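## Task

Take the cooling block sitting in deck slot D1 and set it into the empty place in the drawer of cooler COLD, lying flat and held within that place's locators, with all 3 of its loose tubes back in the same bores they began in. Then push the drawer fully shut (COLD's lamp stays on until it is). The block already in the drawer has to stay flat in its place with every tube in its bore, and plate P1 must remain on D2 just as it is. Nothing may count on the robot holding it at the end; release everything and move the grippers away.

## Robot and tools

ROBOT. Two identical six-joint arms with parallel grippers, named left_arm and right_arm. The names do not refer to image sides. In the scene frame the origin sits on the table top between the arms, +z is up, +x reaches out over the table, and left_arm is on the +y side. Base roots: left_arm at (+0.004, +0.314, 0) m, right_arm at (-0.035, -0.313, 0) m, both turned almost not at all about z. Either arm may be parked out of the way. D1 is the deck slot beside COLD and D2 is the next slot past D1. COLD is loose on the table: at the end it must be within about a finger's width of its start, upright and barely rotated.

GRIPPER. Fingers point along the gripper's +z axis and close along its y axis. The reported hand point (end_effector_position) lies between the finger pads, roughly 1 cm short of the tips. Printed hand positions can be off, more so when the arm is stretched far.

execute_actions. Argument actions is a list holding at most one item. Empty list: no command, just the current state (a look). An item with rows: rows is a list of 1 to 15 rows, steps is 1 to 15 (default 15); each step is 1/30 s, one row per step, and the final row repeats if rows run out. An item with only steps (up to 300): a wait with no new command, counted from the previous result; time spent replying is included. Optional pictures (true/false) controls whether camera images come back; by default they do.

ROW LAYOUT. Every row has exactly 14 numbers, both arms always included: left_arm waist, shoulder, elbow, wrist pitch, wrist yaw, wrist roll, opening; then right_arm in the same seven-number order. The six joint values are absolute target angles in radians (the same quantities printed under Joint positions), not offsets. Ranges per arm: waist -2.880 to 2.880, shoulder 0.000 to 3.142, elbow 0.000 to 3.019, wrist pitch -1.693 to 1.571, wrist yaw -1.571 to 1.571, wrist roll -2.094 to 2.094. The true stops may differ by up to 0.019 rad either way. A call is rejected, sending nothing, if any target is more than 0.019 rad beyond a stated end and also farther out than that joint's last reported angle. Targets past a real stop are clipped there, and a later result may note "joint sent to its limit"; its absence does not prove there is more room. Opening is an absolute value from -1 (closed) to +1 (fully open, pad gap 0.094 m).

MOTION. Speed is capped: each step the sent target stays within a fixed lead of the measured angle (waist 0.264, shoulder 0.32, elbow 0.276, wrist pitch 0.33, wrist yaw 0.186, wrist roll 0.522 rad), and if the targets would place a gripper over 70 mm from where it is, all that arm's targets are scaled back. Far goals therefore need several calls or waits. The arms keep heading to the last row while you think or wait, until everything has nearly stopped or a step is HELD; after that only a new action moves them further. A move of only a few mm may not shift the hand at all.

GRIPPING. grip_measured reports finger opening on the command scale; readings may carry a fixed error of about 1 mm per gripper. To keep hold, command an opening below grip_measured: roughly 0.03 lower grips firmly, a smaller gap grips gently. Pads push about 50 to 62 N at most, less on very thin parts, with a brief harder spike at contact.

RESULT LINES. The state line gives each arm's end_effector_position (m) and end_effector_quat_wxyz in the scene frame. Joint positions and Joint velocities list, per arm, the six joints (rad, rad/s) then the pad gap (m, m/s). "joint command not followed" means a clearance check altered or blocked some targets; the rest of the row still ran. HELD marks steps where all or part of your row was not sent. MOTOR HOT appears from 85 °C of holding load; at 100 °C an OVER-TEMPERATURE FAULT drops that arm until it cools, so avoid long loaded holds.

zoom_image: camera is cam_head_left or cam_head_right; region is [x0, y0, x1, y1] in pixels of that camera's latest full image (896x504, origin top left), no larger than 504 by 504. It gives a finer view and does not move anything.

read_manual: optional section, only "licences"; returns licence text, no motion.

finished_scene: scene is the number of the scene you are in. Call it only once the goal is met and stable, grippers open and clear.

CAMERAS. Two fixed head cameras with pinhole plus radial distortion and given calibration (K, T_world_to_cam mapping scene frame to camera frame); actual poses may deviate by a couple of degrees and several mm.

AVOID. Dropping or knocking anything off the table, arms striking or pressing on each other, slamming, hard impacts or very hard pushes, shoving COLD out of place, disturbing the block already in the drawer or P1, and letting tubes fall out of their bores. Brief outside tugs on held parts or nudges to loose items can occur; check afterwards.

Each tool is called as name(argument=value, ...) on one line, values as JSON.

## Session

execute_actions(actions=[])

Scene clock: 0.00 s of 10800.00 s.
left_arm: end_effector_position=(+0.5295, +0.3097, +0.4685) grip_measured=+1.000 end_effector_quat_wxyz=(+0.689, +0.005, +0.725, -0.005) | right_arm: end_effector_position=(+0.1620, +0.1734, +0.1254) grip_measured=+1.000 end_effector_quat_wxyz=(+0.182, -0.580, +0.785, +0.118)
Joint positions: left_arm=[-0.006  1.066  1.03  -0.014  0.012 -0.     0.094] | right_arm=[ 1.111  1.533  1.091 -0.692 -0.011 -0.087  0.094]
Joint velocities: left_arm=[ 0.005 -0.005  0.007  0.007 -0.022 -0.037  0.   ] | right_arm=[-0.005 -0.015 -0.002  0.017 -0.095 -0.007  0.   ]
Motor temperatures (°C, as the motors report them): left_arm=[17 18 21 21 19 21] | right_arm=[22 21 23 19 18 17]

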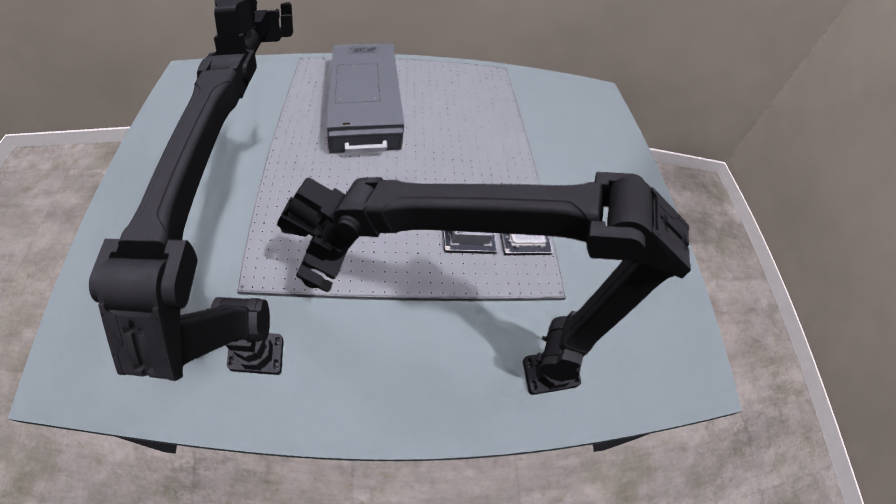

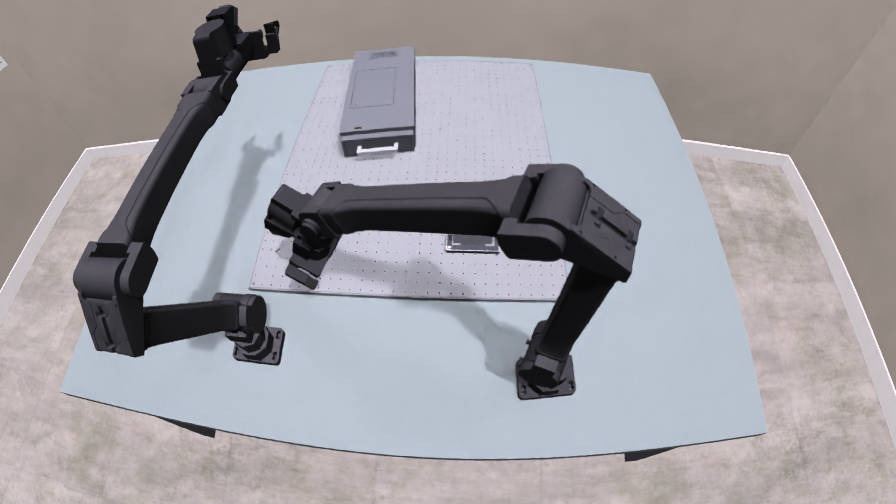

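execute_actions(actions=[{"rows":[[0,1.066,1.03,-0.1,0,0.2,-0.2,1.05,1.45,1.15,-0.8,0,0,1],[0,1.066,1.03,-0.2,0,0.4,-0.2,1.0,1.4,1.2,-0.9,0,0.1,1],[0,1.066,1.03,-0.3,0,0.6,-0.2,0.9,1.37,1.25,-1,0,0.2,1],[0,1.066,1.03,-0.75,0,1.1,-0.2,0.33,1.36,1.25,-1.42,0,0.4,1]]}], pictures=false)

execute_actions(actions=[{"steps":20}])

zoom_image(camera="cam_head_left", region=[320, 90, 460, 170])

zoom_image(camera="cam_head_left", region=[420, 175, 560, 255])

zoom_image(camera="cam_head_right", region=[420, 175, 560, 255])

Scene clock: 4.13 s of 10800.00 s.
left_arm: end_effector_position=(+0.4586, +0.3117, +0.3087) grip_measured=-0.197 end_effector_quat_wxyz=(+0.341, +0.445, +0.807, +0.186) | right_arm: end_effector_position=(+0.2655, -0.0465, +0.1781) grip_measured=+1.000 end_effector_quat_wxyz=(+0.008, -0.230, +0.973, +0.008)
Joint positions: left_arm=[-0.006  1.062  1.026 -0.736  0.002  1.005  0.038] | right_arm=[ 0.652  1.402  1.161 -1.307 -0.005  0.259  0.094]
Joint velocities: left_arm=[-0.005 -0.005 -0.002 -0.037 -0.037  0.579 -0.001] | right_arm=[-1.509 -0.103  0.125 -0.676 -0.007  0.476  0.   ]
Motor temperatures (°C, as the motors report them): left_arm=[17 18 22 21 19 21] | right_arm=[22 21 24 19 18 17]
Steps of this call (steps 1 to 90: nothing new was sent; then 0.63 s passed at rest; steps 91 to 105: all 15 steps of this action). Readings (joint positions):
91: left_arm=[-0.006 1.066 1.030 -0.029 0.007 0.031] | right_arm=[1.109 1.529 1.093 -0.711 -0.009 -0.074]
92: left_arm=[-0.006 1.064 1.030 -0.069 0.004 0.096] | right_arm=[1.103 1.522 1.096 -0.749 -0.008 -0.055]
94: left_arm=[-0.006 1.060 1.030 -0.229 0.002 0.287] | right_arm=[1.076 1.499 1.101 -0.827 -0.008 -0.004]
98: left_arm=[-0.006 1.062 1.029 -0.630 0.002 0.684] | right_arm=[0.962 1.452 1.123 -1.012 -0.008 0.113]
105: the state above

Scene clock: 4.80 s of 10800.00 s.
left_arm: end_effector_position=(+0.4586, +0.3117, +0.3087) grip_measured=-0.197 end_effector_quat_wxyz=(+0.333, +0.478, +0.788, +0.200) | right_arm: end_effector_position=(+0.3244, -0.1656, +0.2044) grip_measured=+1.000 end_effector_quat_wxyz=(-0.004, -0.001, +1.000, -0.002)
Joint positions: left_arm=[-0.006  1.062  1.026 -0.736  0.002  1.087  0.038] | right_arm=[ 0.319  1.374  1.203 -1.409  0.002  0.389  0.094]
Joint velocities: left_arm=[-0.015 -0.015  0.002 -0.002  0.022  0.007 -0.001] | right_arm=[ 0.005 -0.005  0.017  0.007  0.037  0.007  0.   ]
Motor temperatures (°C, as the motors report them): left_arm=[17 18 23 21 19 21] | right_arm=[22 21 24 19 18 17]
Steps of this call (steps 1 to 20: the robot went on to your last target). Readings (joint positions):
1: left_arm=[-0.006 1.062 1.026 -0.736 0.002 1.022] | right_arm=[0.600 1.399 1.164 -1.328 -0.005 0.274]
2: left_arm=[-0.006 1.062 1.026 -0.736 0.002 1.035] | right_arm=[0.546 1.398 1.168 -1.344 -0.005 0.288]
4: left_arm=[-0.006 1.062 1.026 -0.736 0.002 1.054] | right_arm=[0.438 1.396 1.177 -1.373 -0.003 0.317]
8: left_arm=[-0.006 1.062 1.026 -0.736 0.002 1.075] | right_arm=[0.296 1.390 1.200 -1.403 0.004 0.363]
20: the state above

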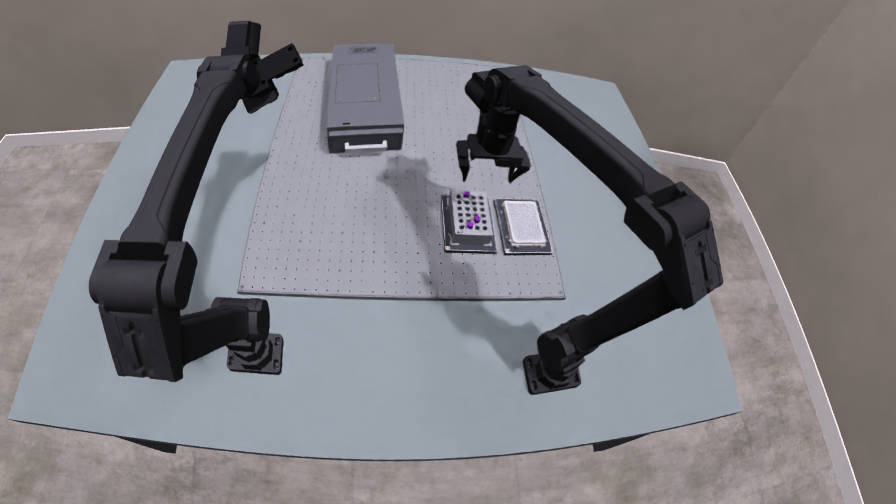

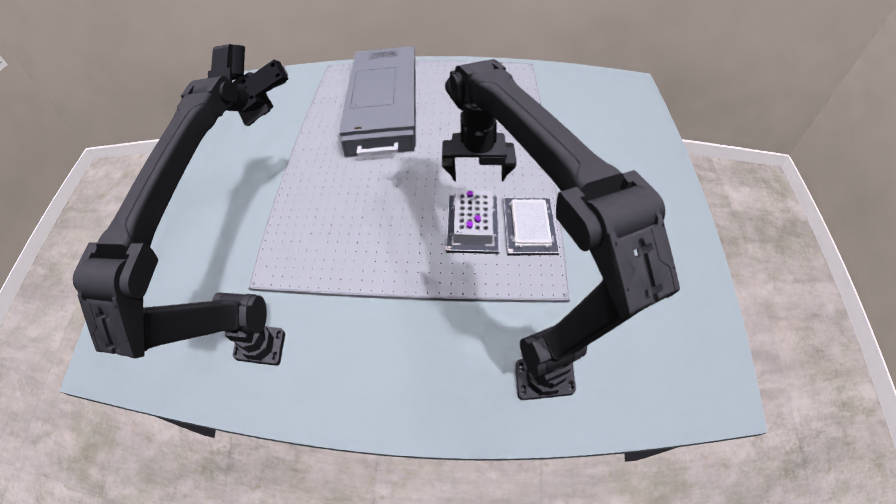

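Region (320, 90, 460, 170) of cam_head_left's 896x504 image, scaled by 3.600, with more detail than that image has; it fills the top 288 rows of this view, and the rest is white.

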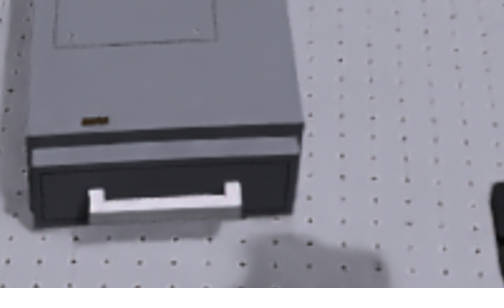

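Region (420, 175, 560, 255) of cam_head_left's 896x504 image, scaled by 3.600, with more detail than that image has; it fills the top 288 rows of this view, and the rest is white.

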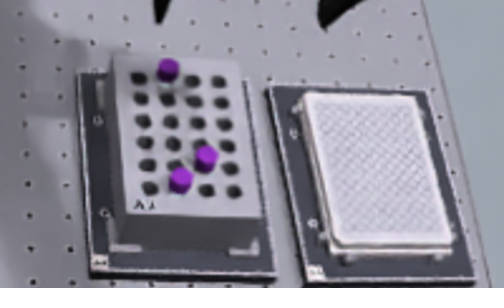

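Region (420, 175, 560, 255) of cam_head_right's 896x504 image, scaled by 3.600, with more detail than that image has; it fills the top 288 rows of this view, and the rest is white.

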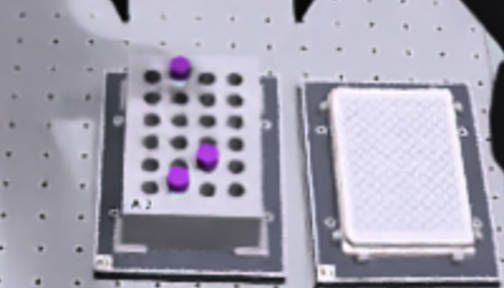

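execute_actions(actions=[{"rows":[[-0.03,1.11,1.08,-0.76,0,1.13,-0.2,0.319,1.385,1.205,-1.38,0,0.42,1],[-0.06,1.155,1.1,-0.76,0,1.13,-0.2,0.319,1.394,1.193,-1.36,0,0.42,1],[-0.09,1.2,1.12,-0.76,0,1.13,-0.2,0.319,1.403,1.181,-1.338,0,0.42,1],[-0.12,1.25,1.14,-0.76,0,1.13,-0.2,0.319,1.412,1.17,-1.316,0,0.42,1],[-0.15,1.3,1.16,-0.76,0,1.13,-0.2,0.319,1.422,1.158,-1.294,0,0.42,1],[-0.18,1.35,1.18,-0.76,0,1.13,-0.2,0.319,1.431,1.146,-1.273,0,0.42,1],[-0.21,1.4,1.2,-0.76,0,1.13,-0.2,0.319,1.44,1.134,-1.251,0,0.42,1],[-0.24,1.45,1.22,-0.76,0,1.13,-0.2,0.319,1.45,1.123,-1.229,0,0.42,1],[-0.27,1.5,1.24,-0.76,0,1.13,-0.2,0.319,1.459,1.111,-1.208,0,0.42,1],[-0.3,1.55,1.26,-0.76,0,1.13,-0.2,0.319,1.468,1.099,-1.186,0,0.42,1],[-0.32,1.59,1.28,-0.76,0,1.13,-0.2,0.319,1.478,1.087,-1.164,0,0.42,1],[-0.34,1.63,1.295,-0.76,0,1.13,-0.2,0.319,1.487,1.075,-1.143,0,0.42,1],[-0.36,1.66,1.31,-0.76,0,1.13,-0.2,0.319,1.496,1.064,-1.121,0,0.42,1],[-0.375,1.685,1.32,-0.76,0,1.13,-0.2,0.319,1.505,1.052,-1.099,0,0.42,1],[-0.383,1.7,1.33,-0.76,0,1.13,-0.2,0.319,1.514,1.04,-1.077,0,0.42,1]]}], pictures=false)

execute_actions(actions=[{"steps":20}])

zoom_image(camera="cam_head_right", region=[420, 175, 560, 255])

Scene clock: 11.00 s of 10800.00 s.
left_arm: end_effector_position=(+0.5410, +0.1279, +0.1459) grip_measured=-0.197 end_effector_quat_wxyz=(+0.207, +0.645, +0.731, +0.086) | right_arm: end_effector_position=(+0.3413, -0.1586, +0.1062) grip_measured=+1.000 end_effector_quat_wxyz=(+0.002, +0.010, +1.000, +0.000)
Joint positions: left_arm=[-0.336  1.612  1.24  -0.747 -0.001  1.114  0.038] | right_arm=[ 0.319  1.491  1.055 -1.13   0.002  0.41   0.094]
Joint velocities: left_arm=[-0.718  1.392  0.54   0.007  0.037  0.051  0.   ] | right_arm=[ 0.005  0.298 -0.359  0.628 -0.037 -0.051  0.   ]
Motor temperatures (°C, as the motors report them): left_arm=[17 18 24 21 19 21] | right_arm=[22 21 25 19 18 17]
Steps of this call (steps 1 to 15: the robot went on to your last target; steps 16 to 90: nothing new was sent; then 2.70 s passed at rest; steps 91 to 105: all 15 steps of this action). Readings (joint positions):
91: left_arm=[-0.007 1.064 1.026 -0.738 0.001 1.093] | right_arm=[0.319 1.374 1.203 -1.406 0.002 0.395]
92: left_arm=[-0.013 1.070 1.029 -0.741 0.000 1.098] | right_arm=[0.319 1.374 1.201 -1.397 0.002 0.398]
94: left_arm=[-0.045 1.110 1.051 -0.747 -0.001 1.106] | right_arm=[0.319 1.375 1.190 -1.364 0.002 0.403]
98: left_arm=[-0.154 1.275 1.129 -0.747 -0.001 1.110] | right_arm=[0.319 1.402 1.148 -1.282 0.002 0.408]
105: the state above

Scene clock: 11.67 s of 10800.00 s.
left_arm: end_effector_position=(+0.5414, +0.0965, +0.1047) grip_measured=-0.197 end_effector_quat_wxyz=(+0.176, +0.670, +0.718, +0.067) | right_arm: end_effector_position=(+0.3394, -0.1594, +0.0866) grip_measured=+1.000 end_effector_quat_wxyz=(-0.004, +0.010, +1.000, -0.002)
Joint positions: left_arm=[-0.386  1.714  1.274 -0.752  0.001  1.118  0.038] | right_arm=[ 0.319  1.518  1.028 -1.089  0.002  0.411  0.094]
Joint velocities: left_arm=[-0.005 -0.005 -0.012  0.002  0.007  0.007 -0.   ] | right_arm=[-0.015 -0.015 -0.007 -0.012 -0.022  0.007  0.   ]
Motor temperatures (°C, as the motors report them): left_arm=[17 18 24 21 19 21] | right_arm=[22 21 25 19 18 17]
Steps of this call (steps 1 to 20: the robot went on to your last target). Readings (joint positions):
1: left_arm=[-0.358 1.655 1.256 -0.747 -0.001 1.114] | right_arm=[0.319 1.501 1.044 -1.114 0.002 0.411]
2: left_arm=[-0.377 1.691 1.266 -0.747 -0.000 1.115] | right_arm=[0.319 1.509 1.036 -1.104 0.002 0.411]
4: left_arm=[-0.400 1.730 1.268 -0.749 0.001 1.117] | right_arm=[0.319 1.518 1.029 -1.096 0.002 0.411]
8: left_arm=[-0.401 1.735 1.270 -0.752 0.001 1.118] | right_arm=[0.319 1.518 1.028 -1.090 0.002 0.411]
20: the state above

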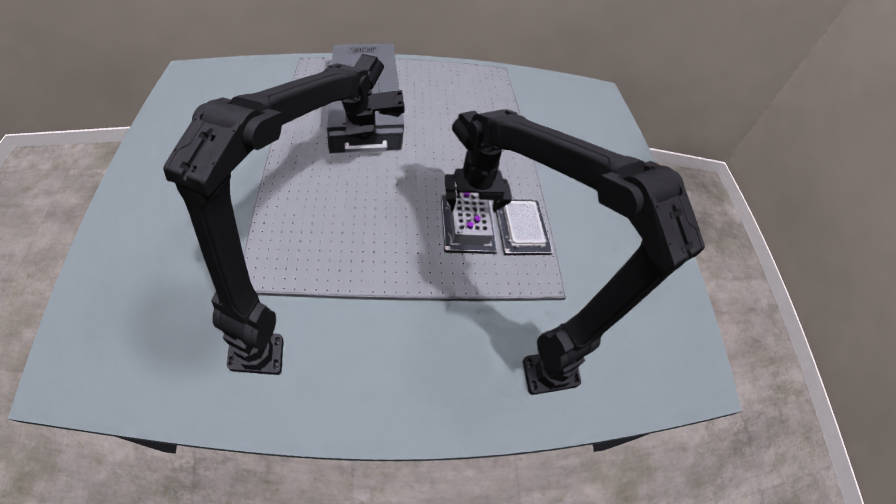

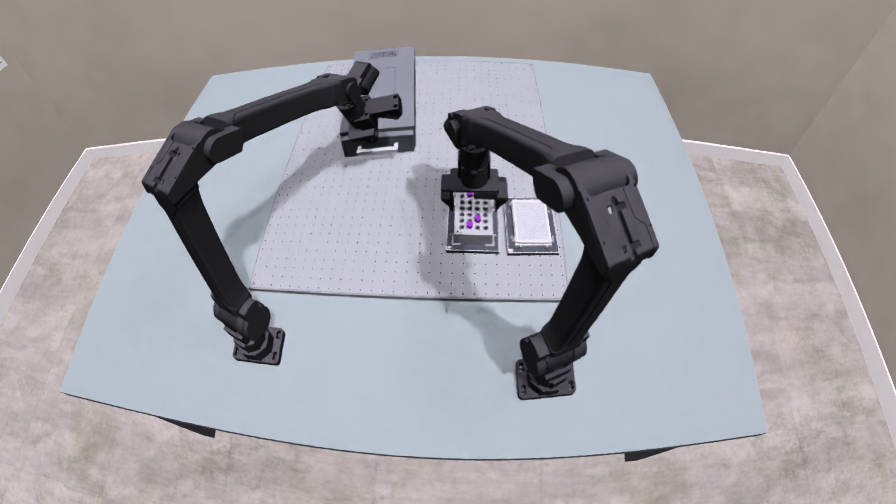

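Region (420, 175, 560, 255) of cam_head_right's 896x504 image, scaled by 3.600, with more detail than that image has; it fills the top 288 rows of this view, and the rest is white.

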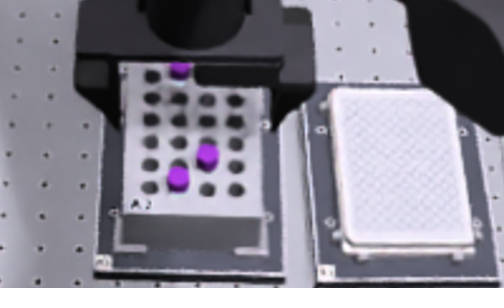

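execute_actions(actions=[{"rows":[[-0.383,1.74,1.29,-0.75,0,1.13,-0.2,0.319,1.525,1.035,-1.07,0,0.42,1],[-0.383,1.75,1.29,-0.75,0,1.13,-0.2,0.319,1.53,1.03,-1.06,0,0.42,1],[-0.383,1.76,1.29,-0.75,0,1.13,-0.2,0.319,1.535,1.025,-1.05,0,0.42,1],[-0.383,1.77,1.29,-0.75,0,1.13,-0.2,0.319,1.54,1.02,-1.04,0,0.42,1],[-0.383,1.78,1.29,-0.75,0,1.13,-0.2,0.319,1.545,1.015,-1.028,0,0.42,1],[-0.383,1.79,1.29,-0.75,0,1.13,-0.2,0.319,1.55,1.01,-1.016,0,0.42,1],[-0.383,1.80,1.29,-0.75,0,1.13,-0.2,0.319,1.555,1.005,-1.005,0,0.42,1],[-0.383,1.81,1.29,-0.75,0,1.13,-0.2,0.319,1.56,1,-0.995,0,0.42,1],[-0.383,1.82,1.29,-0.75,0,1.13,-0.2,0.319,1.562,0.993,-0.985,0,0.42,1],[-0.383,1.83,1.29,-0.75,0,1.13,-0.2,0.319,1.562,0.993,-0.985,0,0.42,1],[-0.383,1.84,1.29,-0.75,0,1.13,-0.2,0.319,1.562,0.993,-0.985,0,0.42,1],[-0.383,1.85,1.29,-0.75,0,1.13,-0.2,0.319,1.562,0.993,-0.985,0,0.42,1]]}], pictures=false)

execute_actions(actions=[{"rows":[[-0.383,1.85,1.29,-0.75,0,1.13,-0.2,0.319,1.562,0.993,-0.985,0,0.42,1],[-0.383,1.85,1.29,-0.75,0,1.13,-0.2,0.319,1.562,0.993,-0.985,0,0.42,0.95],[-0.383,1.85,1.29,-0.75,0,1.13,-0.3,0.319,1.562,0.993,-0.985,0,0.42,0.9],[-0.383,1.85,1.29,-0.75,0,1.13,-0.4,0.319,1.562,0.993,-0.985,0,0.42,0.86],[-0.383,1.85,1.29,-0.74,0,1.13,-0.5,0.319,1.562,0.993,-0.985,0,0.42,0.83],[-0.383,1.85,1.29,-0.74,0,1.13,-0.6,0.319,1.562,0.993,-0.985,0,0.42,0.8],[-0.383,1.84,1.29,-0.74,0,1.13,-0.8,0.319,1.562,0.993,-0.985,0,0.42,0.76]]}])

Scene clock: 16.87 s of 10800.00 s.
left_arm: end_effector_position=(+0.5421, +0.0960, +0.0755) grip_measured=-0.197 end_effector_quat_wxyz=(+0.153, +0.675, +0.720, +0.059) | right_arm: end_effector_position=(+0.3412, -0.1587, +0.0592) grip_measured=+1.000 end_effector_quat_wxyz=(+0.002, +0.010, +1.000, +0.000)
Joint positions: left_arm=[-0.387  1.772  1.281 -0.751 -0.001  1.122  0.038] | right_arm=[ 0.319  1.554  0.987 -1.     0.002  0.412  0.094]
Joint velocities: left_arm=[-0.015  0.005 -0.012 -0.007  0.095 -0.037  0.   ] | right_arm=[-0.015  0.015 -0.012  0.007 -0.022  0.007  0.   ]
Motor temperatures (°C, as the motors report them): left_arm=[17 18 25 21 19 21] | right_arm=[22 21 25 19 18 17]
Steps of this call (steps 1 to 15: the robot went on to your last target; steps 16 to 90: nothing new was sent; then 1.70 s passed at rest; steps 91 to 105: all 15 steps of this action). Readings (joint positions):
91: left_arm=[-0.386 1.714 1.274 -0.752 0.001 1.118] | right_arm=[0.319 1.518 1.028 -1.088 0.002 0.411]
92: left_arm=[-0.386 1.714 1.274 -0.752 0.001 1.118] | right_arm=[0.319 1.518 1.028 -1.084 0.002 0.412]
94: left_arm=[-0.386 1.716 1.274 -0.752 0.001 1.118] | right_arm=[0.319 1.518 1.026 -1.069 0.002 0.412]
98: left_arm=[-0.386 1.741 1.274 -0.752 0.001 1.118] | right_arm=[0.319 1.528 1.011 -1.027 0.002 0.412]
105: the state above

Scene clock: 17.37 s of 10800.00 s.
left_arm: end_effector_position=(+0.5493, +0.0957, +0.0793) grip_measured=-0.797 end_effector_quat_wxyz=(+0.164, +0.672, +0.719, +0.066) | right_arm: end_effector_position=(+0.3416, -0.1585, +0.0591) grip_measured=+0.815 end_effector_quat_wxyz=(+0.003, +0.010, +1.000, +0.001)
Joint positions: left_arm=[-0.384  1.772  1.287 -0.731 -0.003  1.124  0.01 ] | right_arm=[ 0.319  1.554  0.987 -0.998  0.001  0.412  0.085]
Joint velocities: left_arm=[-0.005  0.005 -0.002  0.002 -0.037 -0.081 -0.001] | right_arm=[-0.015 -0.015  0.007 -0.007 -0.007 -0.007 -0.   ]
Motor temperatures (°C, as the motors report them): left_arm=[17 18 25 21 19 21] | right_arm=[22 21 25 19 18 17]
Steps of this call (steps 1 to 15: all 15 steps of this action). Readings (joint positions):
1: left_arm=[-0.387 1.772 1.281 -0.751 -0.000 1.122] | right_arm=[0.319 1.554 0.987 -1.000 0.002 0.412]
2: left_arm=[-0.387 1.772 1.281 -0.751 -0.000 1.122] | right_arm=[0.319 1.554 0.987 -0.999 0.002 0.412]
4: left_arm=[-0.387 1.772 1.283 -0.745 -0.004 1.123] | right_arm=[0.319 1.554 0.987 -0.998 0.002 0.412]
8: left_arm=[-0.384 1.772 1.287 -0.731 -0.005 1.124] | right_arm=[0.319 1.554 0.987 -0.998 0.001 0.412]
15: the state above

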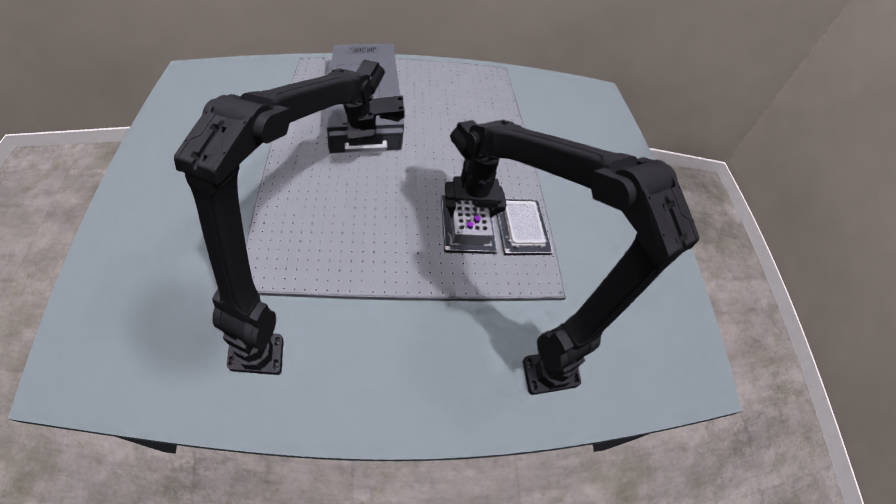

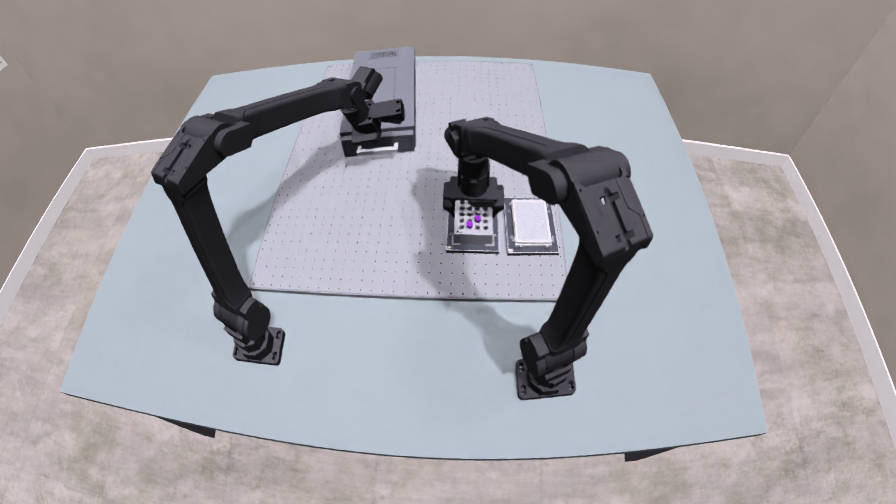

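execute_actions(actions=[{"rows":[[-0.39,1.74,1.29,-0.74,0,1.13,-0.8,0.319,1.562,0.993,-0.99,0,0.42,0.77],[-0.39,1.72,1.28,-0.74,0,1.13,-0.8,0.319,1.562,0.993,-0.99,0,0.42,0.77],[-0.39,1.71,1.27,-0.74,0,1.13,-0.7,0.319,1.562,0.993,-0.99,0,0.42,0.77],[-0.39,1.70,1.255,-0.74,0,1.13,-0.6,0.319,1.562,0.993,-0.99,0,0.42,0.77],[-0.39,1.70,1.24,-0.74,0,1.13,-0.5,0.319,1.562,0.993,-0.99,0,0.42,0.77],[-0.39,1.70,1.225,-0.74,0,1.13,-0.4,0.319,1.562,0.993,-0.99,0,0.42,0.77],[-0.39,1.70,1.21,-0.74,0,1.13,-0.3,0.319,1.562,0.993,-0.99,0,0.42,0.77]]}], pictures=false)

execute_actions(actions=[{"rows":[[-0.39,1.74,1.23,-0.74,0,1.13,-0.3,0.319,1.562,0.993,-0.99,0,0.42,0.77],[-0.39,1.75,1.23,-0.74,0,1.13,-0.3,0.319,1.562,0.993,-0.99,0,0.42,0.77],[-0.39,1.76,1.23,-0.74,0,1.13,-0.3,0.319,1.562,0.993,-0.99,0,0.42,0.77],[-0.39,1.77,1.23,-0.74,0,1.13,-0.3,0.319,1.562,0.993,-0.99,0,0.42,0.77],[-0.39,1.78,1.23,-0.73,0,1.13,-0.3,0.319,1.562,0.993,-0.99,0,0.42,0.77],[-0.39,1.79,1.23,-0.72,0,1.13,-0.3,0.319,1.562,0.993,-0.99,0,0.42,0.77],[-0.39,1.8,1.23,-0.71,0,1.13,-0.3,0.319,1.562,0.993,-0.99,0,0.42,0.77],[-0.39,1.812,1.23,-0.70,0,1.13,-0.3,0.319,1.562,0.993,-0.99,0,0.42,0.77]]}])

zoom_image(camera="cam_head_right", region=[330, 100, 430, 180])

Scene clock: 21.63 s of 10800.00 s.
left_arm: end_effector_position=(+0.5285, +0.1038, +0.0908) grip_measured=-0.303 end_effector_quat_wxyz=(+0.167, +0.672, +0.718, +0.066) | right_arm: end_effector_position=(+0.3416, -0.1585, +0.0591) grip_measured=+0.815 end_effector_quat_wxyz=(+0.003, +0.010, +1.000, +0.001)
Joint positions: left_arm=[-0.384  1.703  1.225 -0.731 -0.002  1.124  0.033] | right_arm=[ 0.319  1.554  0.987 -0.998  0.001  0.412  0.085]
Joint velocities: left_arm=[-0.015  0.005  0.002 -0.002 -0.022  0.051 -0.002] | right_arm=[-0.005  0.005  0.007 -0.002  0.037 -0.051  0.   ]
Motor temperatures (°C, as the motors report them): left_arm=[17 18 25 21 19 21] | right_arm=[22 21 25 19 18 17]
Steps of this call (steps 1 to 15: the robot went on to your last target; steps 16 to 90: nothing new was sent; then 0.77 s passed at rest; steps 91 to 105: all 15 steps of this action). Readings (joint positions):
91: left_arm=[-0.384 1.768 1.287 -0.731 -0.003 1.124] | right_arm=[0.319 1.554 0.987 -0.998 0.001 0.412]
92: left_arm=[-0.384 1.765 1.286 -0.731 -0.003 1.124] | right_arm=[0.319 1.554 0.987 -0.998 0.001 0.412]
94: left_arm=[-0.384 1.754 1.282 -0.731 -0.002 1.124] | right_arm=[0.319 1.554 0.987 -0.998 0.001 0.412]
98: left_arm=[-0.384 1.713 1.243 -0.731 -0.002 1.124] | right_arm=[0.319 1.554 0.987 -0.998 0.001 0.412]
105: the state above

Scene clock: 22.13 s of 10800.00 s.
left_arm: end_effector_position=(+0.5290, +0.1040, +0.0453) grip_measured=-0.302 end_effector_quat_wxyz=(+0.138, +0.675, +0.722, +0.056) | right_arm: end_effector_position=(+0.3416, -0.1585, +0.0591) grip_measured=+0.815 end_effector_quat_wxyz=(+0.003, +0.010, +1.000, +0.001)
Joint positions: left_arm=[-0.384  1.791  1.225 -0.706 -0.004  1.124  0.033] | right_arm=[ 0.319  1.554  0.987 -0.998  0.001  0.412  0.085]
Joint velocities: left_arm=[-0.015 -0.015 -0.002 -0.007 -0.066  0.007 -0.   ] | right_arm=[-0.015  0.005 -0.002  0.007 -0.007  0.007 -0.   ]
Motor temperatures (°C, as the motors report them): left_arm=[17 18 25 21 19 21] | right_arm=[22 21 25 19 18 17]
Steps of this call (steps 1 to 15: all 15 steps of this action). Readings (joint positions):
1: left_arm=[-0.384 1.703 1.225 -0.731 -0.002 1.124] | right_arm=[0.319 1.554 0.987 -0.998 0.001 0.412]
2: left_arm=[-0.384 1.704 1.225 -0.731 -0.002 1.124] | right_arm=[0.319 1.554 0.987 -0.998 0.001 0.412]
4: left_arm=[-0.384 1.710 1.225 -0.731 -0.002 1.124] | right_arm=[0.319 1.554 0.987 -0.998 0.001 0.412]
8: left_arm=[-0.384 1.743 1.225 -0.727 -0.002 1.124] | right_arm=[0.319 1.554 0.987 -0.998 0.001 0.412]
15: the state above

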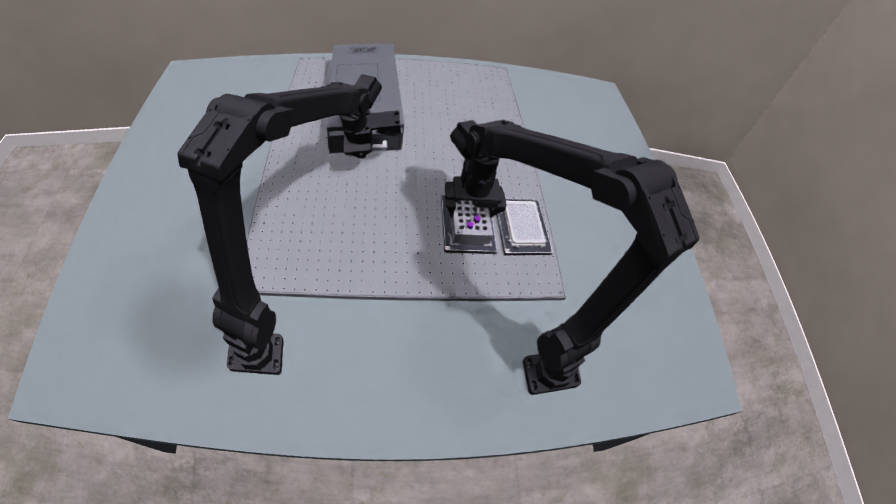

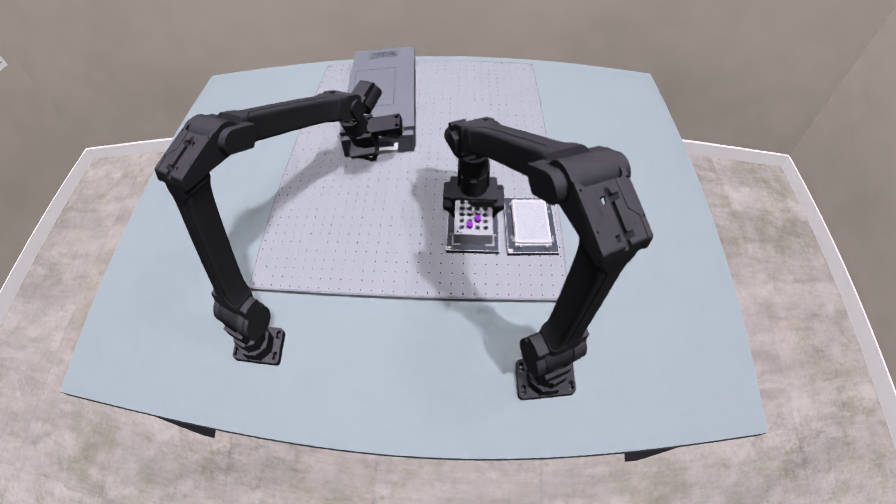

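Region (330, 100, 430, 180) of cam_head_right's 896x504 image, scaled by 5.040, with more detail than that image has; it fills the top 403 rows of this view, and the rest is white.

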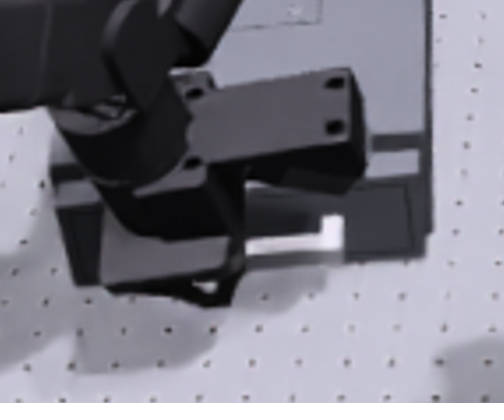

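The far finger is at the bar's back edge. I move slightly forward and down, then close.

execute_actions(actions=[{"rows":[[-0.39,1.81,1.24,-0.68,0,1.13,-0.25,0.319,1.562,0.993,-0.99,0,0.42,0.77],[-0.39,1.82,1.24,-0.67,0,1.13,-0.25,0.319,1.562,0.993,-0.99,0,0.42,0.77],[-0.39,1.84,1.24,-0.66,0,1.13,-0.25,0.319,1.562,0.993,-0.99,0,0.42,0.77]],"steps":12}], pictures=false)

execute_actions(actions=[{"rows":[[-0.39,1.83,1.24,-0.66,0,1.13,-0.4,0.319,1.562,0.993,-0.99,0,0.42,0.77],[-0.39,1.83,1.24,-0.66,0,1.13,-0.5,0.319,1.562,0.993,-0.99,0,0.42,0.77],[-0.39,1.83,1.24,-0.66,0,1.13,-0.6,0.319,1.562,0.993,-0.99,0,0.42,0.77],[-0.39,1.83,1.24,-0.66,0,1.13,-0.8,0.319,1.562,0.993,-0.99,0,0.42,0.77]],"steps":10}], pictures=false)

Scene clock: 25.17 s of 10800.00 s.
left_arm: end_effector_position=(+0.5337, +0.1017, +0.0378) grip_measured=-0.253 end_effector_quat_wxyz=(+0.143, +0.675, +0.722, +0.057) | right_arm: end_effector_position=(+0.3416, -0.1585, +0.0591) grip_measured=+0.815 end_effector_quat_wxyz=(+0.003, +0.010, +1.000, +0.001)
Joint positions: left_arm=[-0.384  1.808  1.225 -0.677 -0.002  1.124  0.035] | right_arm=[ 0.319  1.554  0.987 -0.998  0.001  0.412  0.085]
Joint velocities: left_arm=[-0.005  0.034 -0.017 -0.002  0.022 -0.051  0.   ] | right_arm=[ 0.005 -0.005 -0.007 -0.002 -0.037  0.007  0.   ]
Motor temperatures (°C, as the motors report them): left_arm=[17 19 25 21 19 21] | right_arm=[22 21 25 19 18 17]
Steps of this call (steps 1 to 15: the robot went on to your last target; steps 16 to 79: nothing new was sent; steps 80 to 91: all 12 steps of this action). Readings (joint positions):
80: left_arm=[-0.384 1.791 1.225 -0.704 -0.003 1.124] | right_arm=[0.319 1.554 0.987 -0.998 0.001 0.412]
81: left_arm=[-0.384 1.791 1.225 -0.700 -0.002 1.124] | right_arm=[0.319 1.554 0.987 -0.998 0.001 0.412]
83: left_arm=[-0.384 1.794 1.225 -0.686 -0.002 1.124] | right_arm=[0.319 1.554 0.987 -0.998 0.001 0.412]
87: left_arm=[-0.384 1.803 1.225 -0.677 -0.002 1.124] | right_arm=[0.319 1.554 0.987 -0.998 0.001 0.412]
91: the state above

Scene clock: 25.50 s of 10800.00 s.
left_arm: end_effector_position=(+0.5392, +0.1013, +0.0398) grip_measured=-0.713 end_effector_quat_wxyz=(+0.152, +0.673, +0.721, +0.063) | right_arm: end_effector_position=(+0.3416, -0.1585, +0.0591) grip_measured=+0.815 end_effector_quat_wxyz=(+0.003, +0.010, +1.000, +0.001)
Joint positions: left_arm=[-0.382  1.808  1.226 -0.657 -0.006  1.124  0.013] | right_arm=[ 0.319  1.554  0.987 -0.998  0.001  0.412  0.085]
Joint velocities: left_arm=[ 0.005 -0.005  0.012  0.007 -0.051  0.037 -0.001] | right_arm=[-0.015 -0.015 -0.002  0.012 -0.066 -0.022 -0.001]
Motor temperatures (°C, as the motors report them): left_arm=[17 19 25 21 19 21] | right_arm=[22 21 25 19 18 17]
Steps of this call (steps 1 to 10: all 10 steps of this action). Readings (joint positions):
1: left_arm=[-0.384 1.808 1.225 -0.677 -0.002 1.124] | right_arm=[0.319 1.554 0.987 -0.998 0.001 0.412]
2: left_arm=[-0.384 1.808 1.225 -0.673 -0.004 1.124] | right_arm=[0.319 1.554 0.987 -0.998 0.001 0.412]
4: left_arm=[-0.383 1.808 1.225 -0.658 -0.009 1.124] | right_arm=[0.319 1.554 0.987 -0.998 0.001 0.412]
8: left_arm=[-0.382 1.808 1.226 -0.657 -0.006 1.124] | right_arm=[0.319 1.554 0.987 -0.998 0.001 0.412]
10: the state above

execute_actions(actions=[{"rows":[[-0.39,1.8,1.215,-0.675,0,1.12,-0.64,0.319,1.53,1.04,-1,0,0.42,0.77],[-0.396,1.793,1.207,-0.689,0,1.11,-0.64,0.319,1.51,1.06,-1,0,0.42,0.77],[-0.402,1.785,1.198,-0.703,0,1.1,-0.64,0.319,1.5,1.075,-1.01,0,0.42,0.77],[-0.408,1.777,1.189,-0.717,0,1.09,-0.64,0.319,1.493,1.082,-1.015,0,0.42,0.77],[-0.414,1.768,1.18,-0.731,0,1.09,-0.64,0.319,1.487,1.089,-1.025,0,0.42,0.77],[-0.42,1.759,1.172,-0.745,0,1.08,-0.64,0.319,1.481,1.096,-1.035,0,0.42,0.77],[-0.427,1.75,1.163,-0.759,0,1.07,-0.64,0.319,1.475,1.103,-1.047,0,0.42,0.77],[-0.434,1.741,1.154,-0.773,0,1.07,-0.64,0.319,1.469,1.111,-1.06,0,0.42,0.77],[-0.441,1.733,1.146,-0.787,0,1.06,-0.64,0.319,1.463,1.119,-1.073,0,0.42,0.77],[-0.448,1.724,1.137,-0.801,0,1.05,-0.64,0.319,1.457,1.127,-1.086,0,0.42,0.77],[-0.455,1.715,1.128,-0.815,0,1.04,-0.64,0.319,1.451,1.135,-1.1,0,0.42,0.77],[-0.462,1.706,1.119,-0.829,0,1.04,-0.64,0.319,1.445,1.143,-1.114,0,0.42,0.77],[-0.469,1.698,1.11,-0.843,0,1.03,-0.64,0.319,1.439,1.151,-1.128,0,0.42,0.77],[-0.476,1.689,1.102,-0.857,0,1.02,-0.64,0.319,1.433,1.159,-1.142,0,0.42,0.77],[-0.483,1.68,1.093,-0.87,0,1.01,-0.64,0.319,1.427,1.167,-1.156,0,0.42,0.77]]}], pictures=false)

execute_actions(actions=[{"rows":[[-0.491,1.667,1.077,-0.87,0,1,-0.64,0.319,1.423,1.174,-1.169,0,0.42,0.77],[-0.5,1.654,1.061,-0.87,0,0.99,-0.64,0.319,1.419,1.181,-1.181,0,0.42,0.77],[-0.509,1.641,1.045,-0.87,0,0.98,-0.64,0.319,1.415,1.188,-1.194,0,0.42,0.77],[-0.518,1.628,1.029,-0.87,0,0.97,-0.64,0.319,1.411,1.195,-1.206,0,0.42,0.77],[-0.528,1.615,1.013,-0.87,0,0.96,-0.64,0.319,1.407,1.203,-1.219,0,0.42,0.77],[-0.538,1.602,0.997,-0.87,0,0.95,-0.64,0.319,1.403,1.21,-1.231,0,0.42,0.77],[-0.548,1.589,0.981,-0.87,0,0.94,-0.64,0.319,1.399,1.217,-1.244,0,0.42,0.77],[-0.558,1.576,0.965,-0.87,0,0.93,-0.64,0.319,1.395,1.225,-1.256,0,0.42,0.77],[-0.569,1.563,0.949,-0.87,0,0.92,-0.64,0.319,1.391,1.232,-1.269,0,0.42,0.77],[-0.58,1.55,0.933,-0.87,0,0.91,-0.64,0.319,1.387,1.239,-1.281,0,0.42,0.77],[-0.591,1.537,0.917,-0.87,0,0.9,-0.64,0.319,1.383,1.247,-1.294,0,0.42,0.77],[-0.602,1.524,0.901,-0.87,0,0.89,-0.64,0.319,1.379,1.254,-1.306,0,0.42,0.77],[-0.614,1.511,0.886,-0.87,0,0.88,-0.64,0.319,1.375,1.261,-1.319,0,0.42,0.77],[-0.626,1.498,0.871,-0.87,0,0.87,-0.64,0.319,1.371,1.269,-1.331,0,0.42,0.77],[-0.638,1.485,0.856,-0.87,0,0.86,-0.64,0.319,1.367,1.277,-1.345,0,0.42,0.77]]}], pictures=false)

execute_actions(actions=[{"steps":15}])

Scene clock: 35.23 s of 10800.00 s.
left_arm: end_effector_position=(+0.4508, +0.0932, +0.0439) grip_measured=-0.641 end_effector_quat_wxyz=(+0.076, +0.684, +0.725, +0.024) | right_arm: end_effector_position=(+0.3395, -0.1593, +0.0856) grip_measured=+0.815 end_effector_quat_wxyz=(-0.010, +0.010, +1.000, -0.005)
Joint positions: left_arm=[-0.461  1.706  1.124 -0.829 -0.002  1.054  0.017] | right_arm=[ 0.319  1.528  1.037 -1.102  0.001  0.412  0.085]
Joint velocities: left_arm=[-0.337 -0.239 -0.305 -0.462 -0.007 -0.227 -0.   ] | right_arm=[-0.015 -0.132  0.139 -0.354  0.022 -0.066  0.001]
Motor temperatures (°C, as the motors report them): left_arm=[17 19 25 21 19 21] | right_arm=[22 21 25 19 18 17]
Steps of this call (steps 1 to 15: the robot went on to your last target; steps 16 to 90: nothing new was sent; then 6.23 s passed at rest; steps 91 to 105: all 15 steps of this action). Readings (joint positions):
91: left_arm=[-0.382 1.808 1.226 -0.657 -0.006 1.124] | right_arm=[0.319 1.554 0.987 -0.998 0.001 0.412]
92: left_arm=[-0.382 1.808 1.226 -0.658 -0.007 1.123] | right_arm=[0.319 1.554 0.988 -0.998 0.001 0.412]
94: left_arm=[-0.383 1.808 1.226 -0.662 -0.007 1.119] | right_arm=[0.319 1.554 0.991 -0.999 0.001 0.412]
98: left_arm=[-0.392 1.786 1.210 -0.698 -0.008 1.102] | right_arm=[0.319 1.552 1.004 -1.026 0.001 0.412]
105: the state above

Scene clock: 35.73 s of 10800.00 s.
left_arm: end_effector_position=(+0.3352, +0.0848, +0.0425) grip_measured=-0.641 end_effector_quat_wxyz=(+0.043, +0.687, +0.726, +0.007) | right_arm: end_effector_position=(+0.3331, -0.1619, +0.1409) grip_measured=+0.815 end_effector_quat_wxyz=(-0.025, +0.010, +1.000, -0.011)
Joint positions: left_arm=[-0.607  1.525  0.897 -0.856 -0.001  0.912  0.017] | right_arm=[ 0.319  1.469  1.128 -1.283  0.001  0.412  0.085]
Joint velocities: left_arm=[-0.357 -0.405 -0.442  0.002  0.007 -0.286 -0.   ] | right_arm=[-0.005 -0.112  0.173 -0.354 -0.007 -0.037 -0.   ]
Motor temperatures (°C, as the motors report them): left_arm=[17 19 25 21 19 21] | right_arm=[22 21 25 19 18 17]
Steps of this call (steps 1 to 15: all 15 steps of this action). Readings (joint positions):
1: left_arm=[-0.473 1.698 1.112 -0.840 -0.002 1.046] | right_arm=[0.319 1.524 1.042 -1.115 0.001 0.412]
2: left_arm=[-0.483 1.689 1.100 -0.847 -0.002 1.038] | right_arm=[0.319 1.519 1.047 -1.127 0.001 0.412]
4: left_arm=[-0.501 1.670 1.070 -0.853 -0.001 1.019] | right_arm=[0.319 1.511 1.058 -1.152 0.001 0.412]
8: left_arm=[-0.535 1.623 1.005 -0.856 -0.001 0.981] | right_arm=[0.319 1.494 1.082 -1.200 0.001 0.412]
15: the state above

Scene clock: 36.23 s of 10800.00 s.
left_arm: end_effector_position=(+0.3127, +0.0826, +0.0436) grip_measured=-0.641 end_effector_quat_wxyz=(+0.036, +0.686, +0.727, +0.003) | right_arm: end_effector_position=(+0.3409, -0.1587, +0.1803) grip_measured=+0.815 end_effector_quat_wxyz=(+0.003, +0.010, +1.000, +0.001)
Joint positions: left_arm=[-0.644  1.49   0.861 -0.869  0.002  0.872  0.017] | right_arm=[ 0.319  1.424  1.189 -1.33   0.001  0.412  0.085]
Joint velocities: left_arm=[-0.015  0.005  0.012  0.002  0.051 -0.051  0.001] | right_arm=[-0.005  0.005 -0.002  0.007 -0.051  0.081  0.001]
Motor temperatures (°C, as the motors report them): left_arm=[17 19 25 21 19 21] | right_arm=[22 21 26 19 18 17]
Steps of this call (steps 1 to 15: the robot went on to your last target). Readings (joint positions):
1: left_arm=[-0.619 1.513 0.884 -0.857 -0.001 0.904] | right_arm=[0.319 1.466 1.134 -1.295 0.001 0.412]
2: left_arm=[-0.629 1.503 0.874 -0.859 -0.001 0.898] | right_arm=[0.319 1.462 1.140 -1.304 0.001 0.412]
4: left_arm=[-0.641 1.492 0.863 -0.867 0.002 0.886] | right_arm=[0.319 1.453 1.150 -1.316 0.001 0.412]
8: left_arm=[-0.644 1.490 0.861 -0.869 0.002 0.876] | right_arm=[0.319 1.438 1.169 -1.328 0.001 0.412]
15: the state above

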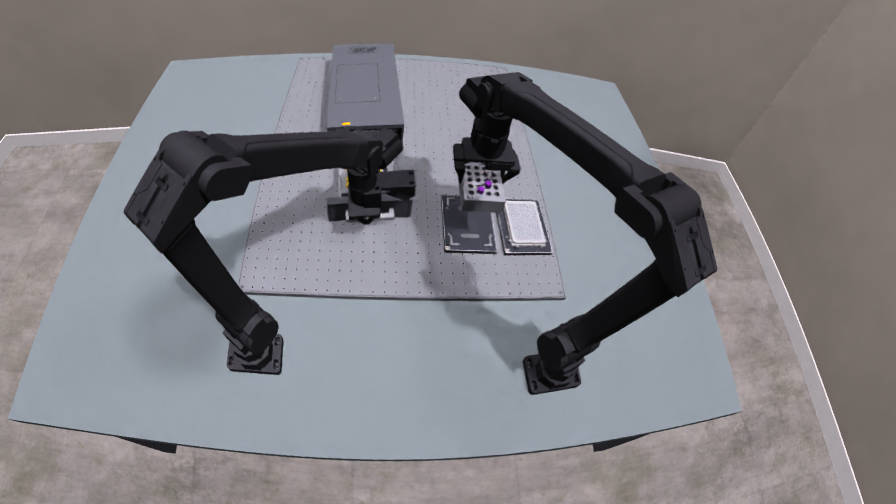

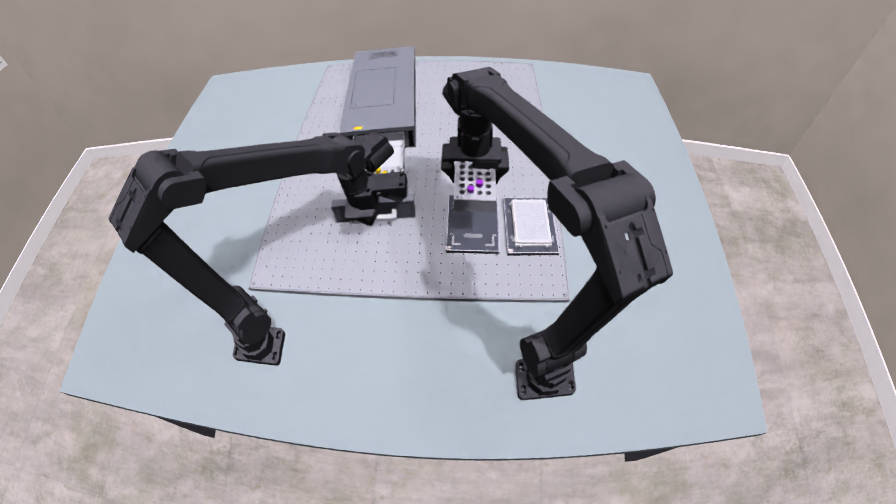

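execute_actions(actions=[{"rows":[[-0.65,1.475,0.85,-0.87,0,0.85,-0.64,0.319,1.367,1.277,-1.345,0,0.42,0.77],[-0.657,1.468,0.84,-0.87,0,0.84,-0.64,0.319,1.367,1.277,-1.345,0,0.42,0.77],[-0.664,1.461,0.83,-0.87,0,0.84,-0.64,0.319,1.367,1.277,-1.345,0,0.42,0.77],[-0.671,1.454,0.82,-0.87,0,0.83,-0.64,0.319,1.367,1.277,-1.345,0,0.42,0.77],[-0.678,1.447,0.81,-0.87,0,0.82,-0.64,0.319,1.367,1.277,-1.345,0,0.42,0.77],[-0.685,1.44,0.8,-0.87,0,0.82,-0.64,0.319,1.367,1.277,-1.345,0,0.42,0.77]]}], pictures=false)

execute_actions(actions=[{"rows":[[-0.67,1.42,0.83,-0.87,0,0.82,-0.5,0.319,1.367,1.277,-1.345,0,0.42,0.77],[-0.67,1.39,0.83,-0.88,0,0.82,-0.4,0.319,1.367,1.277,-1.345,0,0.42,0.77],[-0.67,1.36,0.83,-0.9,0,0.82,-0.4,0.319,1.367,1.277,-1.345,0,0.42,0.77],[-0.67,1.33,0.83,-0.91,0,0.82,-0.4,0.319,1.367,1.277,-1.345,0,0.42,0.77],[-0.67,1.3,0.82,-0.92,0,0.82,-0.4,0.319,1.367,1.277,-1.345,0,0.42,0.77],[-0.67,1.26,0.8,-0.93,0,0.82,-0.4,0.319,1.367,1.277,-1.345,0,0.42,0.77],[-0.67,1.22,0.77,-0.94,0,0.82,-0.4,0.319,1.367,1.277,-1.345,0,0.42,0.77],[-0.67,1.18,0.73,-0.95,0,0.82,-0.4,0.319,1.367,1.277,-1.345,0,0.42,0.77],[-0.67,1.14,0.69,-0.96,0,0.82,-0.4,0.319,1.367,1.277,-1.345,0,0.42,0.77],[-0.65,1.1,0.65,-0.97,0,0.82,-0.6,0.319,1.367,1.277,-1.345,0,0.42,0.77],[-0.6,1.06,0.61,-0.98,0,0.82,-0.8,0.319,1.367,1.277,-1.345,0,0.42,0.77],[-0.5,1.02,0.57,-0.99,0,0.82,-1,0.319,1.367,1.277,-1.345,0,0.42,0.77],[-0.4,1,0.55,-1,0,0.82,-1,0.319,1.367,1.277,-1.345,0,0.42,0.77],[-0.3,1,0.55,-1,0,0.82,-1,0.319,1.367,1.277,-1.345,0,0.42,0.77],[-0.1,1,0.55,-1,0,0.8,-1,0.319,1.367,1.277,-1.345,0,0.42,0.77]]}], pictures=false)

execute_actions(actions=[{"steps":10}])

zoom_image(camera="cam_head_left", region=[320, 110, 420, 210])

zoom_image(camera="cam_head_right", region=[330, 110, 430, 210])

Scene clock: 44.37 s of 10800.00 s.
left_arm: end_effector_position=(+0.2887, +0.0826, +0.0418) grip_measured=-0.641 end_effector_quat_wxyz=(+0.033, +0.686, +0.726, +0.002) | right_arm: end_effector_position=(+0.3404, -0.1589, +0.1803) grip_measured=+0.815 end_effector_quat_wxyz=(+0.002, +0.010, +1.000, +0.000)
Joint positions: left_arm=[-0.684  1.45   0.812 -0.866  0.001  0.834  0.017] | right_arm=[ 0.319  1.424  1.189 -1.333  0.001  0.412  0.085]
Joint velocities: left_arm=[-0.024  0.015 -0.022 -0.007  0.007  0.007 -0.001] | right_arm=[-0.015 -0.005 -0.002  0.012 -0.022 -0.022 -0.001]
Motor temperatures (°C, as the motors report them): left_arm=[17 19 24 21 19 21] | right_arm=[22 21 28 19 18 17]
Steps of this call (steps 1 to 15: the robot went on to your last target; steps 16 to 90: nothing new was sent; then 4.63 s passed at rest; steps 91 to 105: all 15 steps of this action). Readings (joint positions):
91: left_arm=[-0.644 1.490 0.861 -0.869 0.002 0.870] | right_arm=[0.319 1.424 1.189 -1.333 0.001 0.412]
92: left_arm=[-0.644 1.490 0.861 -0.869 0.002 0.866] | right_arm=[0.319 1.424 1.189 -1.333 0.001 0.412]
94: left_arm=[-0.648 1.485 0.854 -0.868 -0.001 0.859] | right_arm=[0.319 1.424 1.189 -1.333 0.001 0.412]
98: left_arm=[-0.670 1.461 0.828 -0.866 -0.002 0.842] | right_arm=[0.319 1.424 1.189 -1.333 0.001 0.412]
105: the state above

Scene clock: 44.87 s of 10800.00 s.
left_arm: end_effector_position=(+0.2464, +0.1954, +0.0962) grip_measured=-0.986 end_effector_quat_wxyz=(+0.099, +0.594, +0.799, +0.017) | right_arm: end_effector_position=(+0.3404, -0.1589, +0.1803) grip_measured=+0.815 end_effector_quat_wxyz=(+0.002, +0.010, +1.000, +0.000)
Joint positions: left_arm=[-0.453  0.982  0.589 -0.978  0.005  0.828  0.001] | right_arm=[ 0.319  1.424  1.189 -1.333  0.001  0.412  0.085]
Joint velocities: left_arm=[ 2.466 -0.425 -0.501 -0.188 -0.066 -0.066 -0.004] | right_arm=[-0.005 -0.005  0.012 -0.002  0.037  0.037 -0.001]
Motor temperatures (°C, as the motors report them): left_arm=[17 19 24 21 19 21] | right_arm=[22 21 28 19 18 17]
Steps of this call (steps 1 to 15: all 15 steps of this action). Readings (joint positions):
1: left_arm=[-0.683 1.450 0.812 -0.867 0.003 0.832] | right_arm=[0.319 1.424 1.189 -1.333 0.001 0.412]
2: left_arm=[-0.683 1.446 0.812 -0.869 0.004 0.831] | right_arm=[0.319 1.424 1.189 -1.333 0.001 0.412]
4: left_arm=[-0.681 1.425 0.812 -0.881 0.002 0.831] | right_arm=[0.319 1.424 1.189 -1.333 0.001 0.412]
8: left_arm=[-0.677 1.297 0.796 -0.912 0.000 0.831] | right_arm=[0.319 1.424 1.189 -1.333 0.001 0.412]
15: the state above

Scene clock: 45.20 s of 10800.00 s.
left_arm: end_effector_position=(+0.2612, +0.2916, +0.0851) grip_measured=-0.988 end_effector_quat_wxyz=(+0.076, +0.433, +0.898, +0.030) | right_arm: end_effector_position=(+0.3404, -0.1589, +0.1803) grip_measured=+0.815 end_effector_quat_wxyz=(+0.002, +0.010, +1.000, +0.000)
Joint positions: left_arm=[-0.089  0.987  0.565 -0.986 -0.002  0.812  0.001] | right_arm=[ 0.319  1.424  1.189 -1.333  0.001  0.412  0.085]
Joint velocities: left_arm=[-0.161 -0.015 -0.002 -0.002 -0.037 -0.037  0.001] | right_arm=[ 0.005 -0.005 -0.017  0.007 -0.007 -0.007 -0.001]
Motor temperatures (°C, as the motors report them): left_arm=[17 19 24 21 19 21] | right_arm=[22 21 28 19 18 17]
Steps of this call (steps 1 to 10: the robot went on to your last target). Readings (joint positions):
1: left_arm=[-0.362 0.974 0.576 -0.983 0.004 0.826] | right_arm=[0.319 1.424 1.189 -1.333 0.001 0.412]
2: left_arm=[-0.265 0.974 0.569 -0.985 0.002 0.823] | right_arm=[0.319 1.424 1.189 -1.333 0.001 0.412]
4: left_arm=[-0.112 0.982 0.565 -0.985 -0.006 0.817] | right_arm=[0.319 1.424 1.189 -1.333 0.001 0.412]
8: left_arm=[-0.074 0.987 0.565 -0.986 -0.004 0.812] | right_arm=[0.319 1.424 1.189 -1.333 0.001 0.412]
10: the state above

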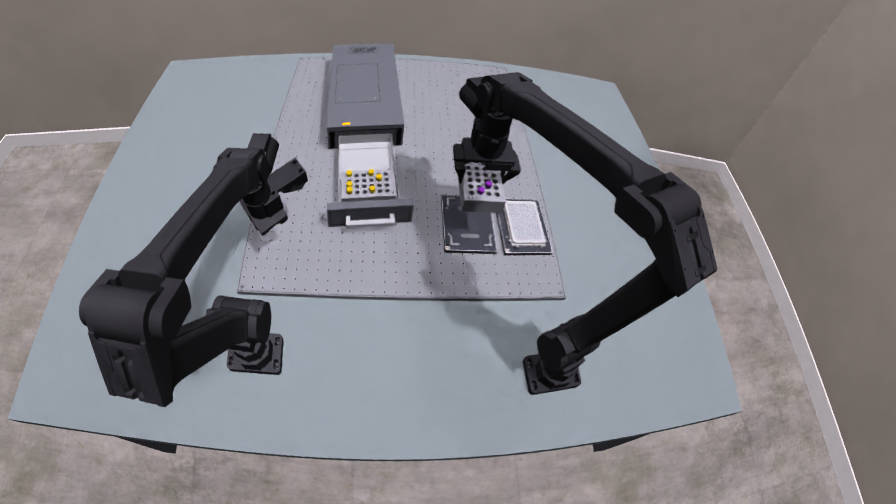

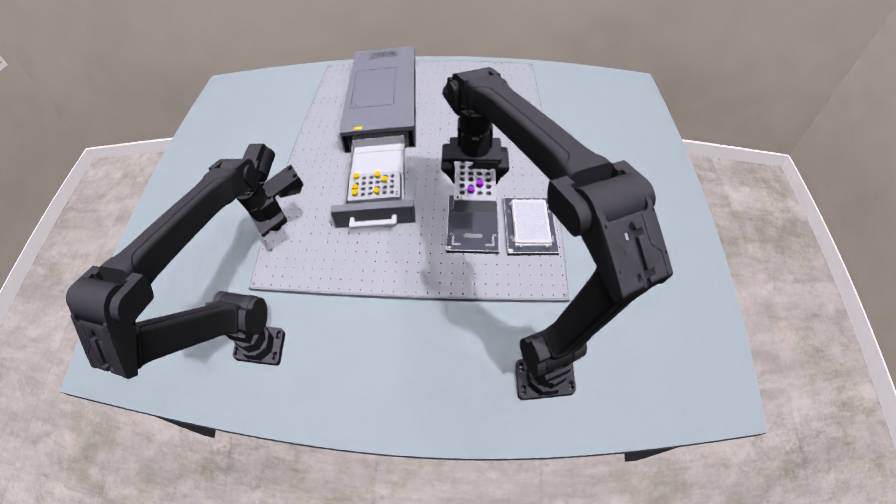

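Region (320, 110, 420, 210) of cam_head_left's 896x504 image, scaled by 5.040, with more detail than that image has.

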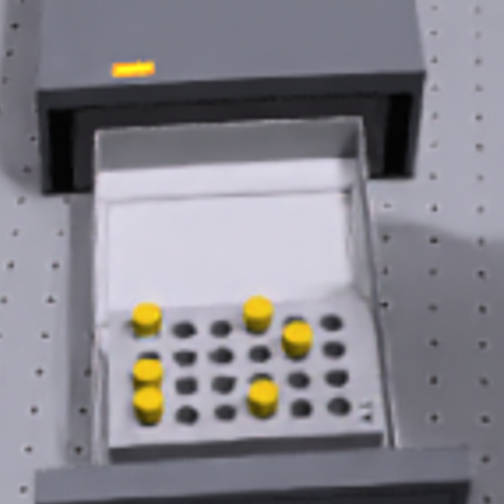

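Region (330, 110, 430, 210) of cam_head_right's 896x504 image, scaled by 5.040, with more detail than that image has.

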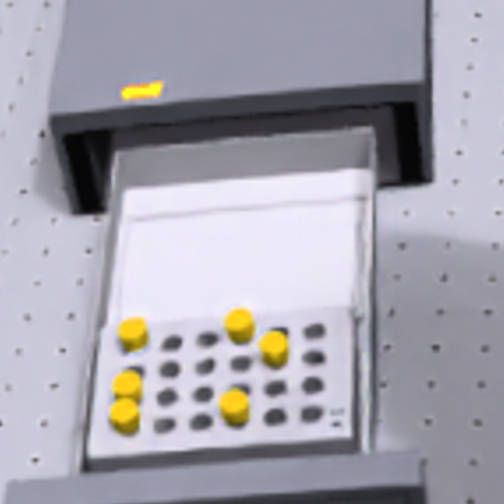

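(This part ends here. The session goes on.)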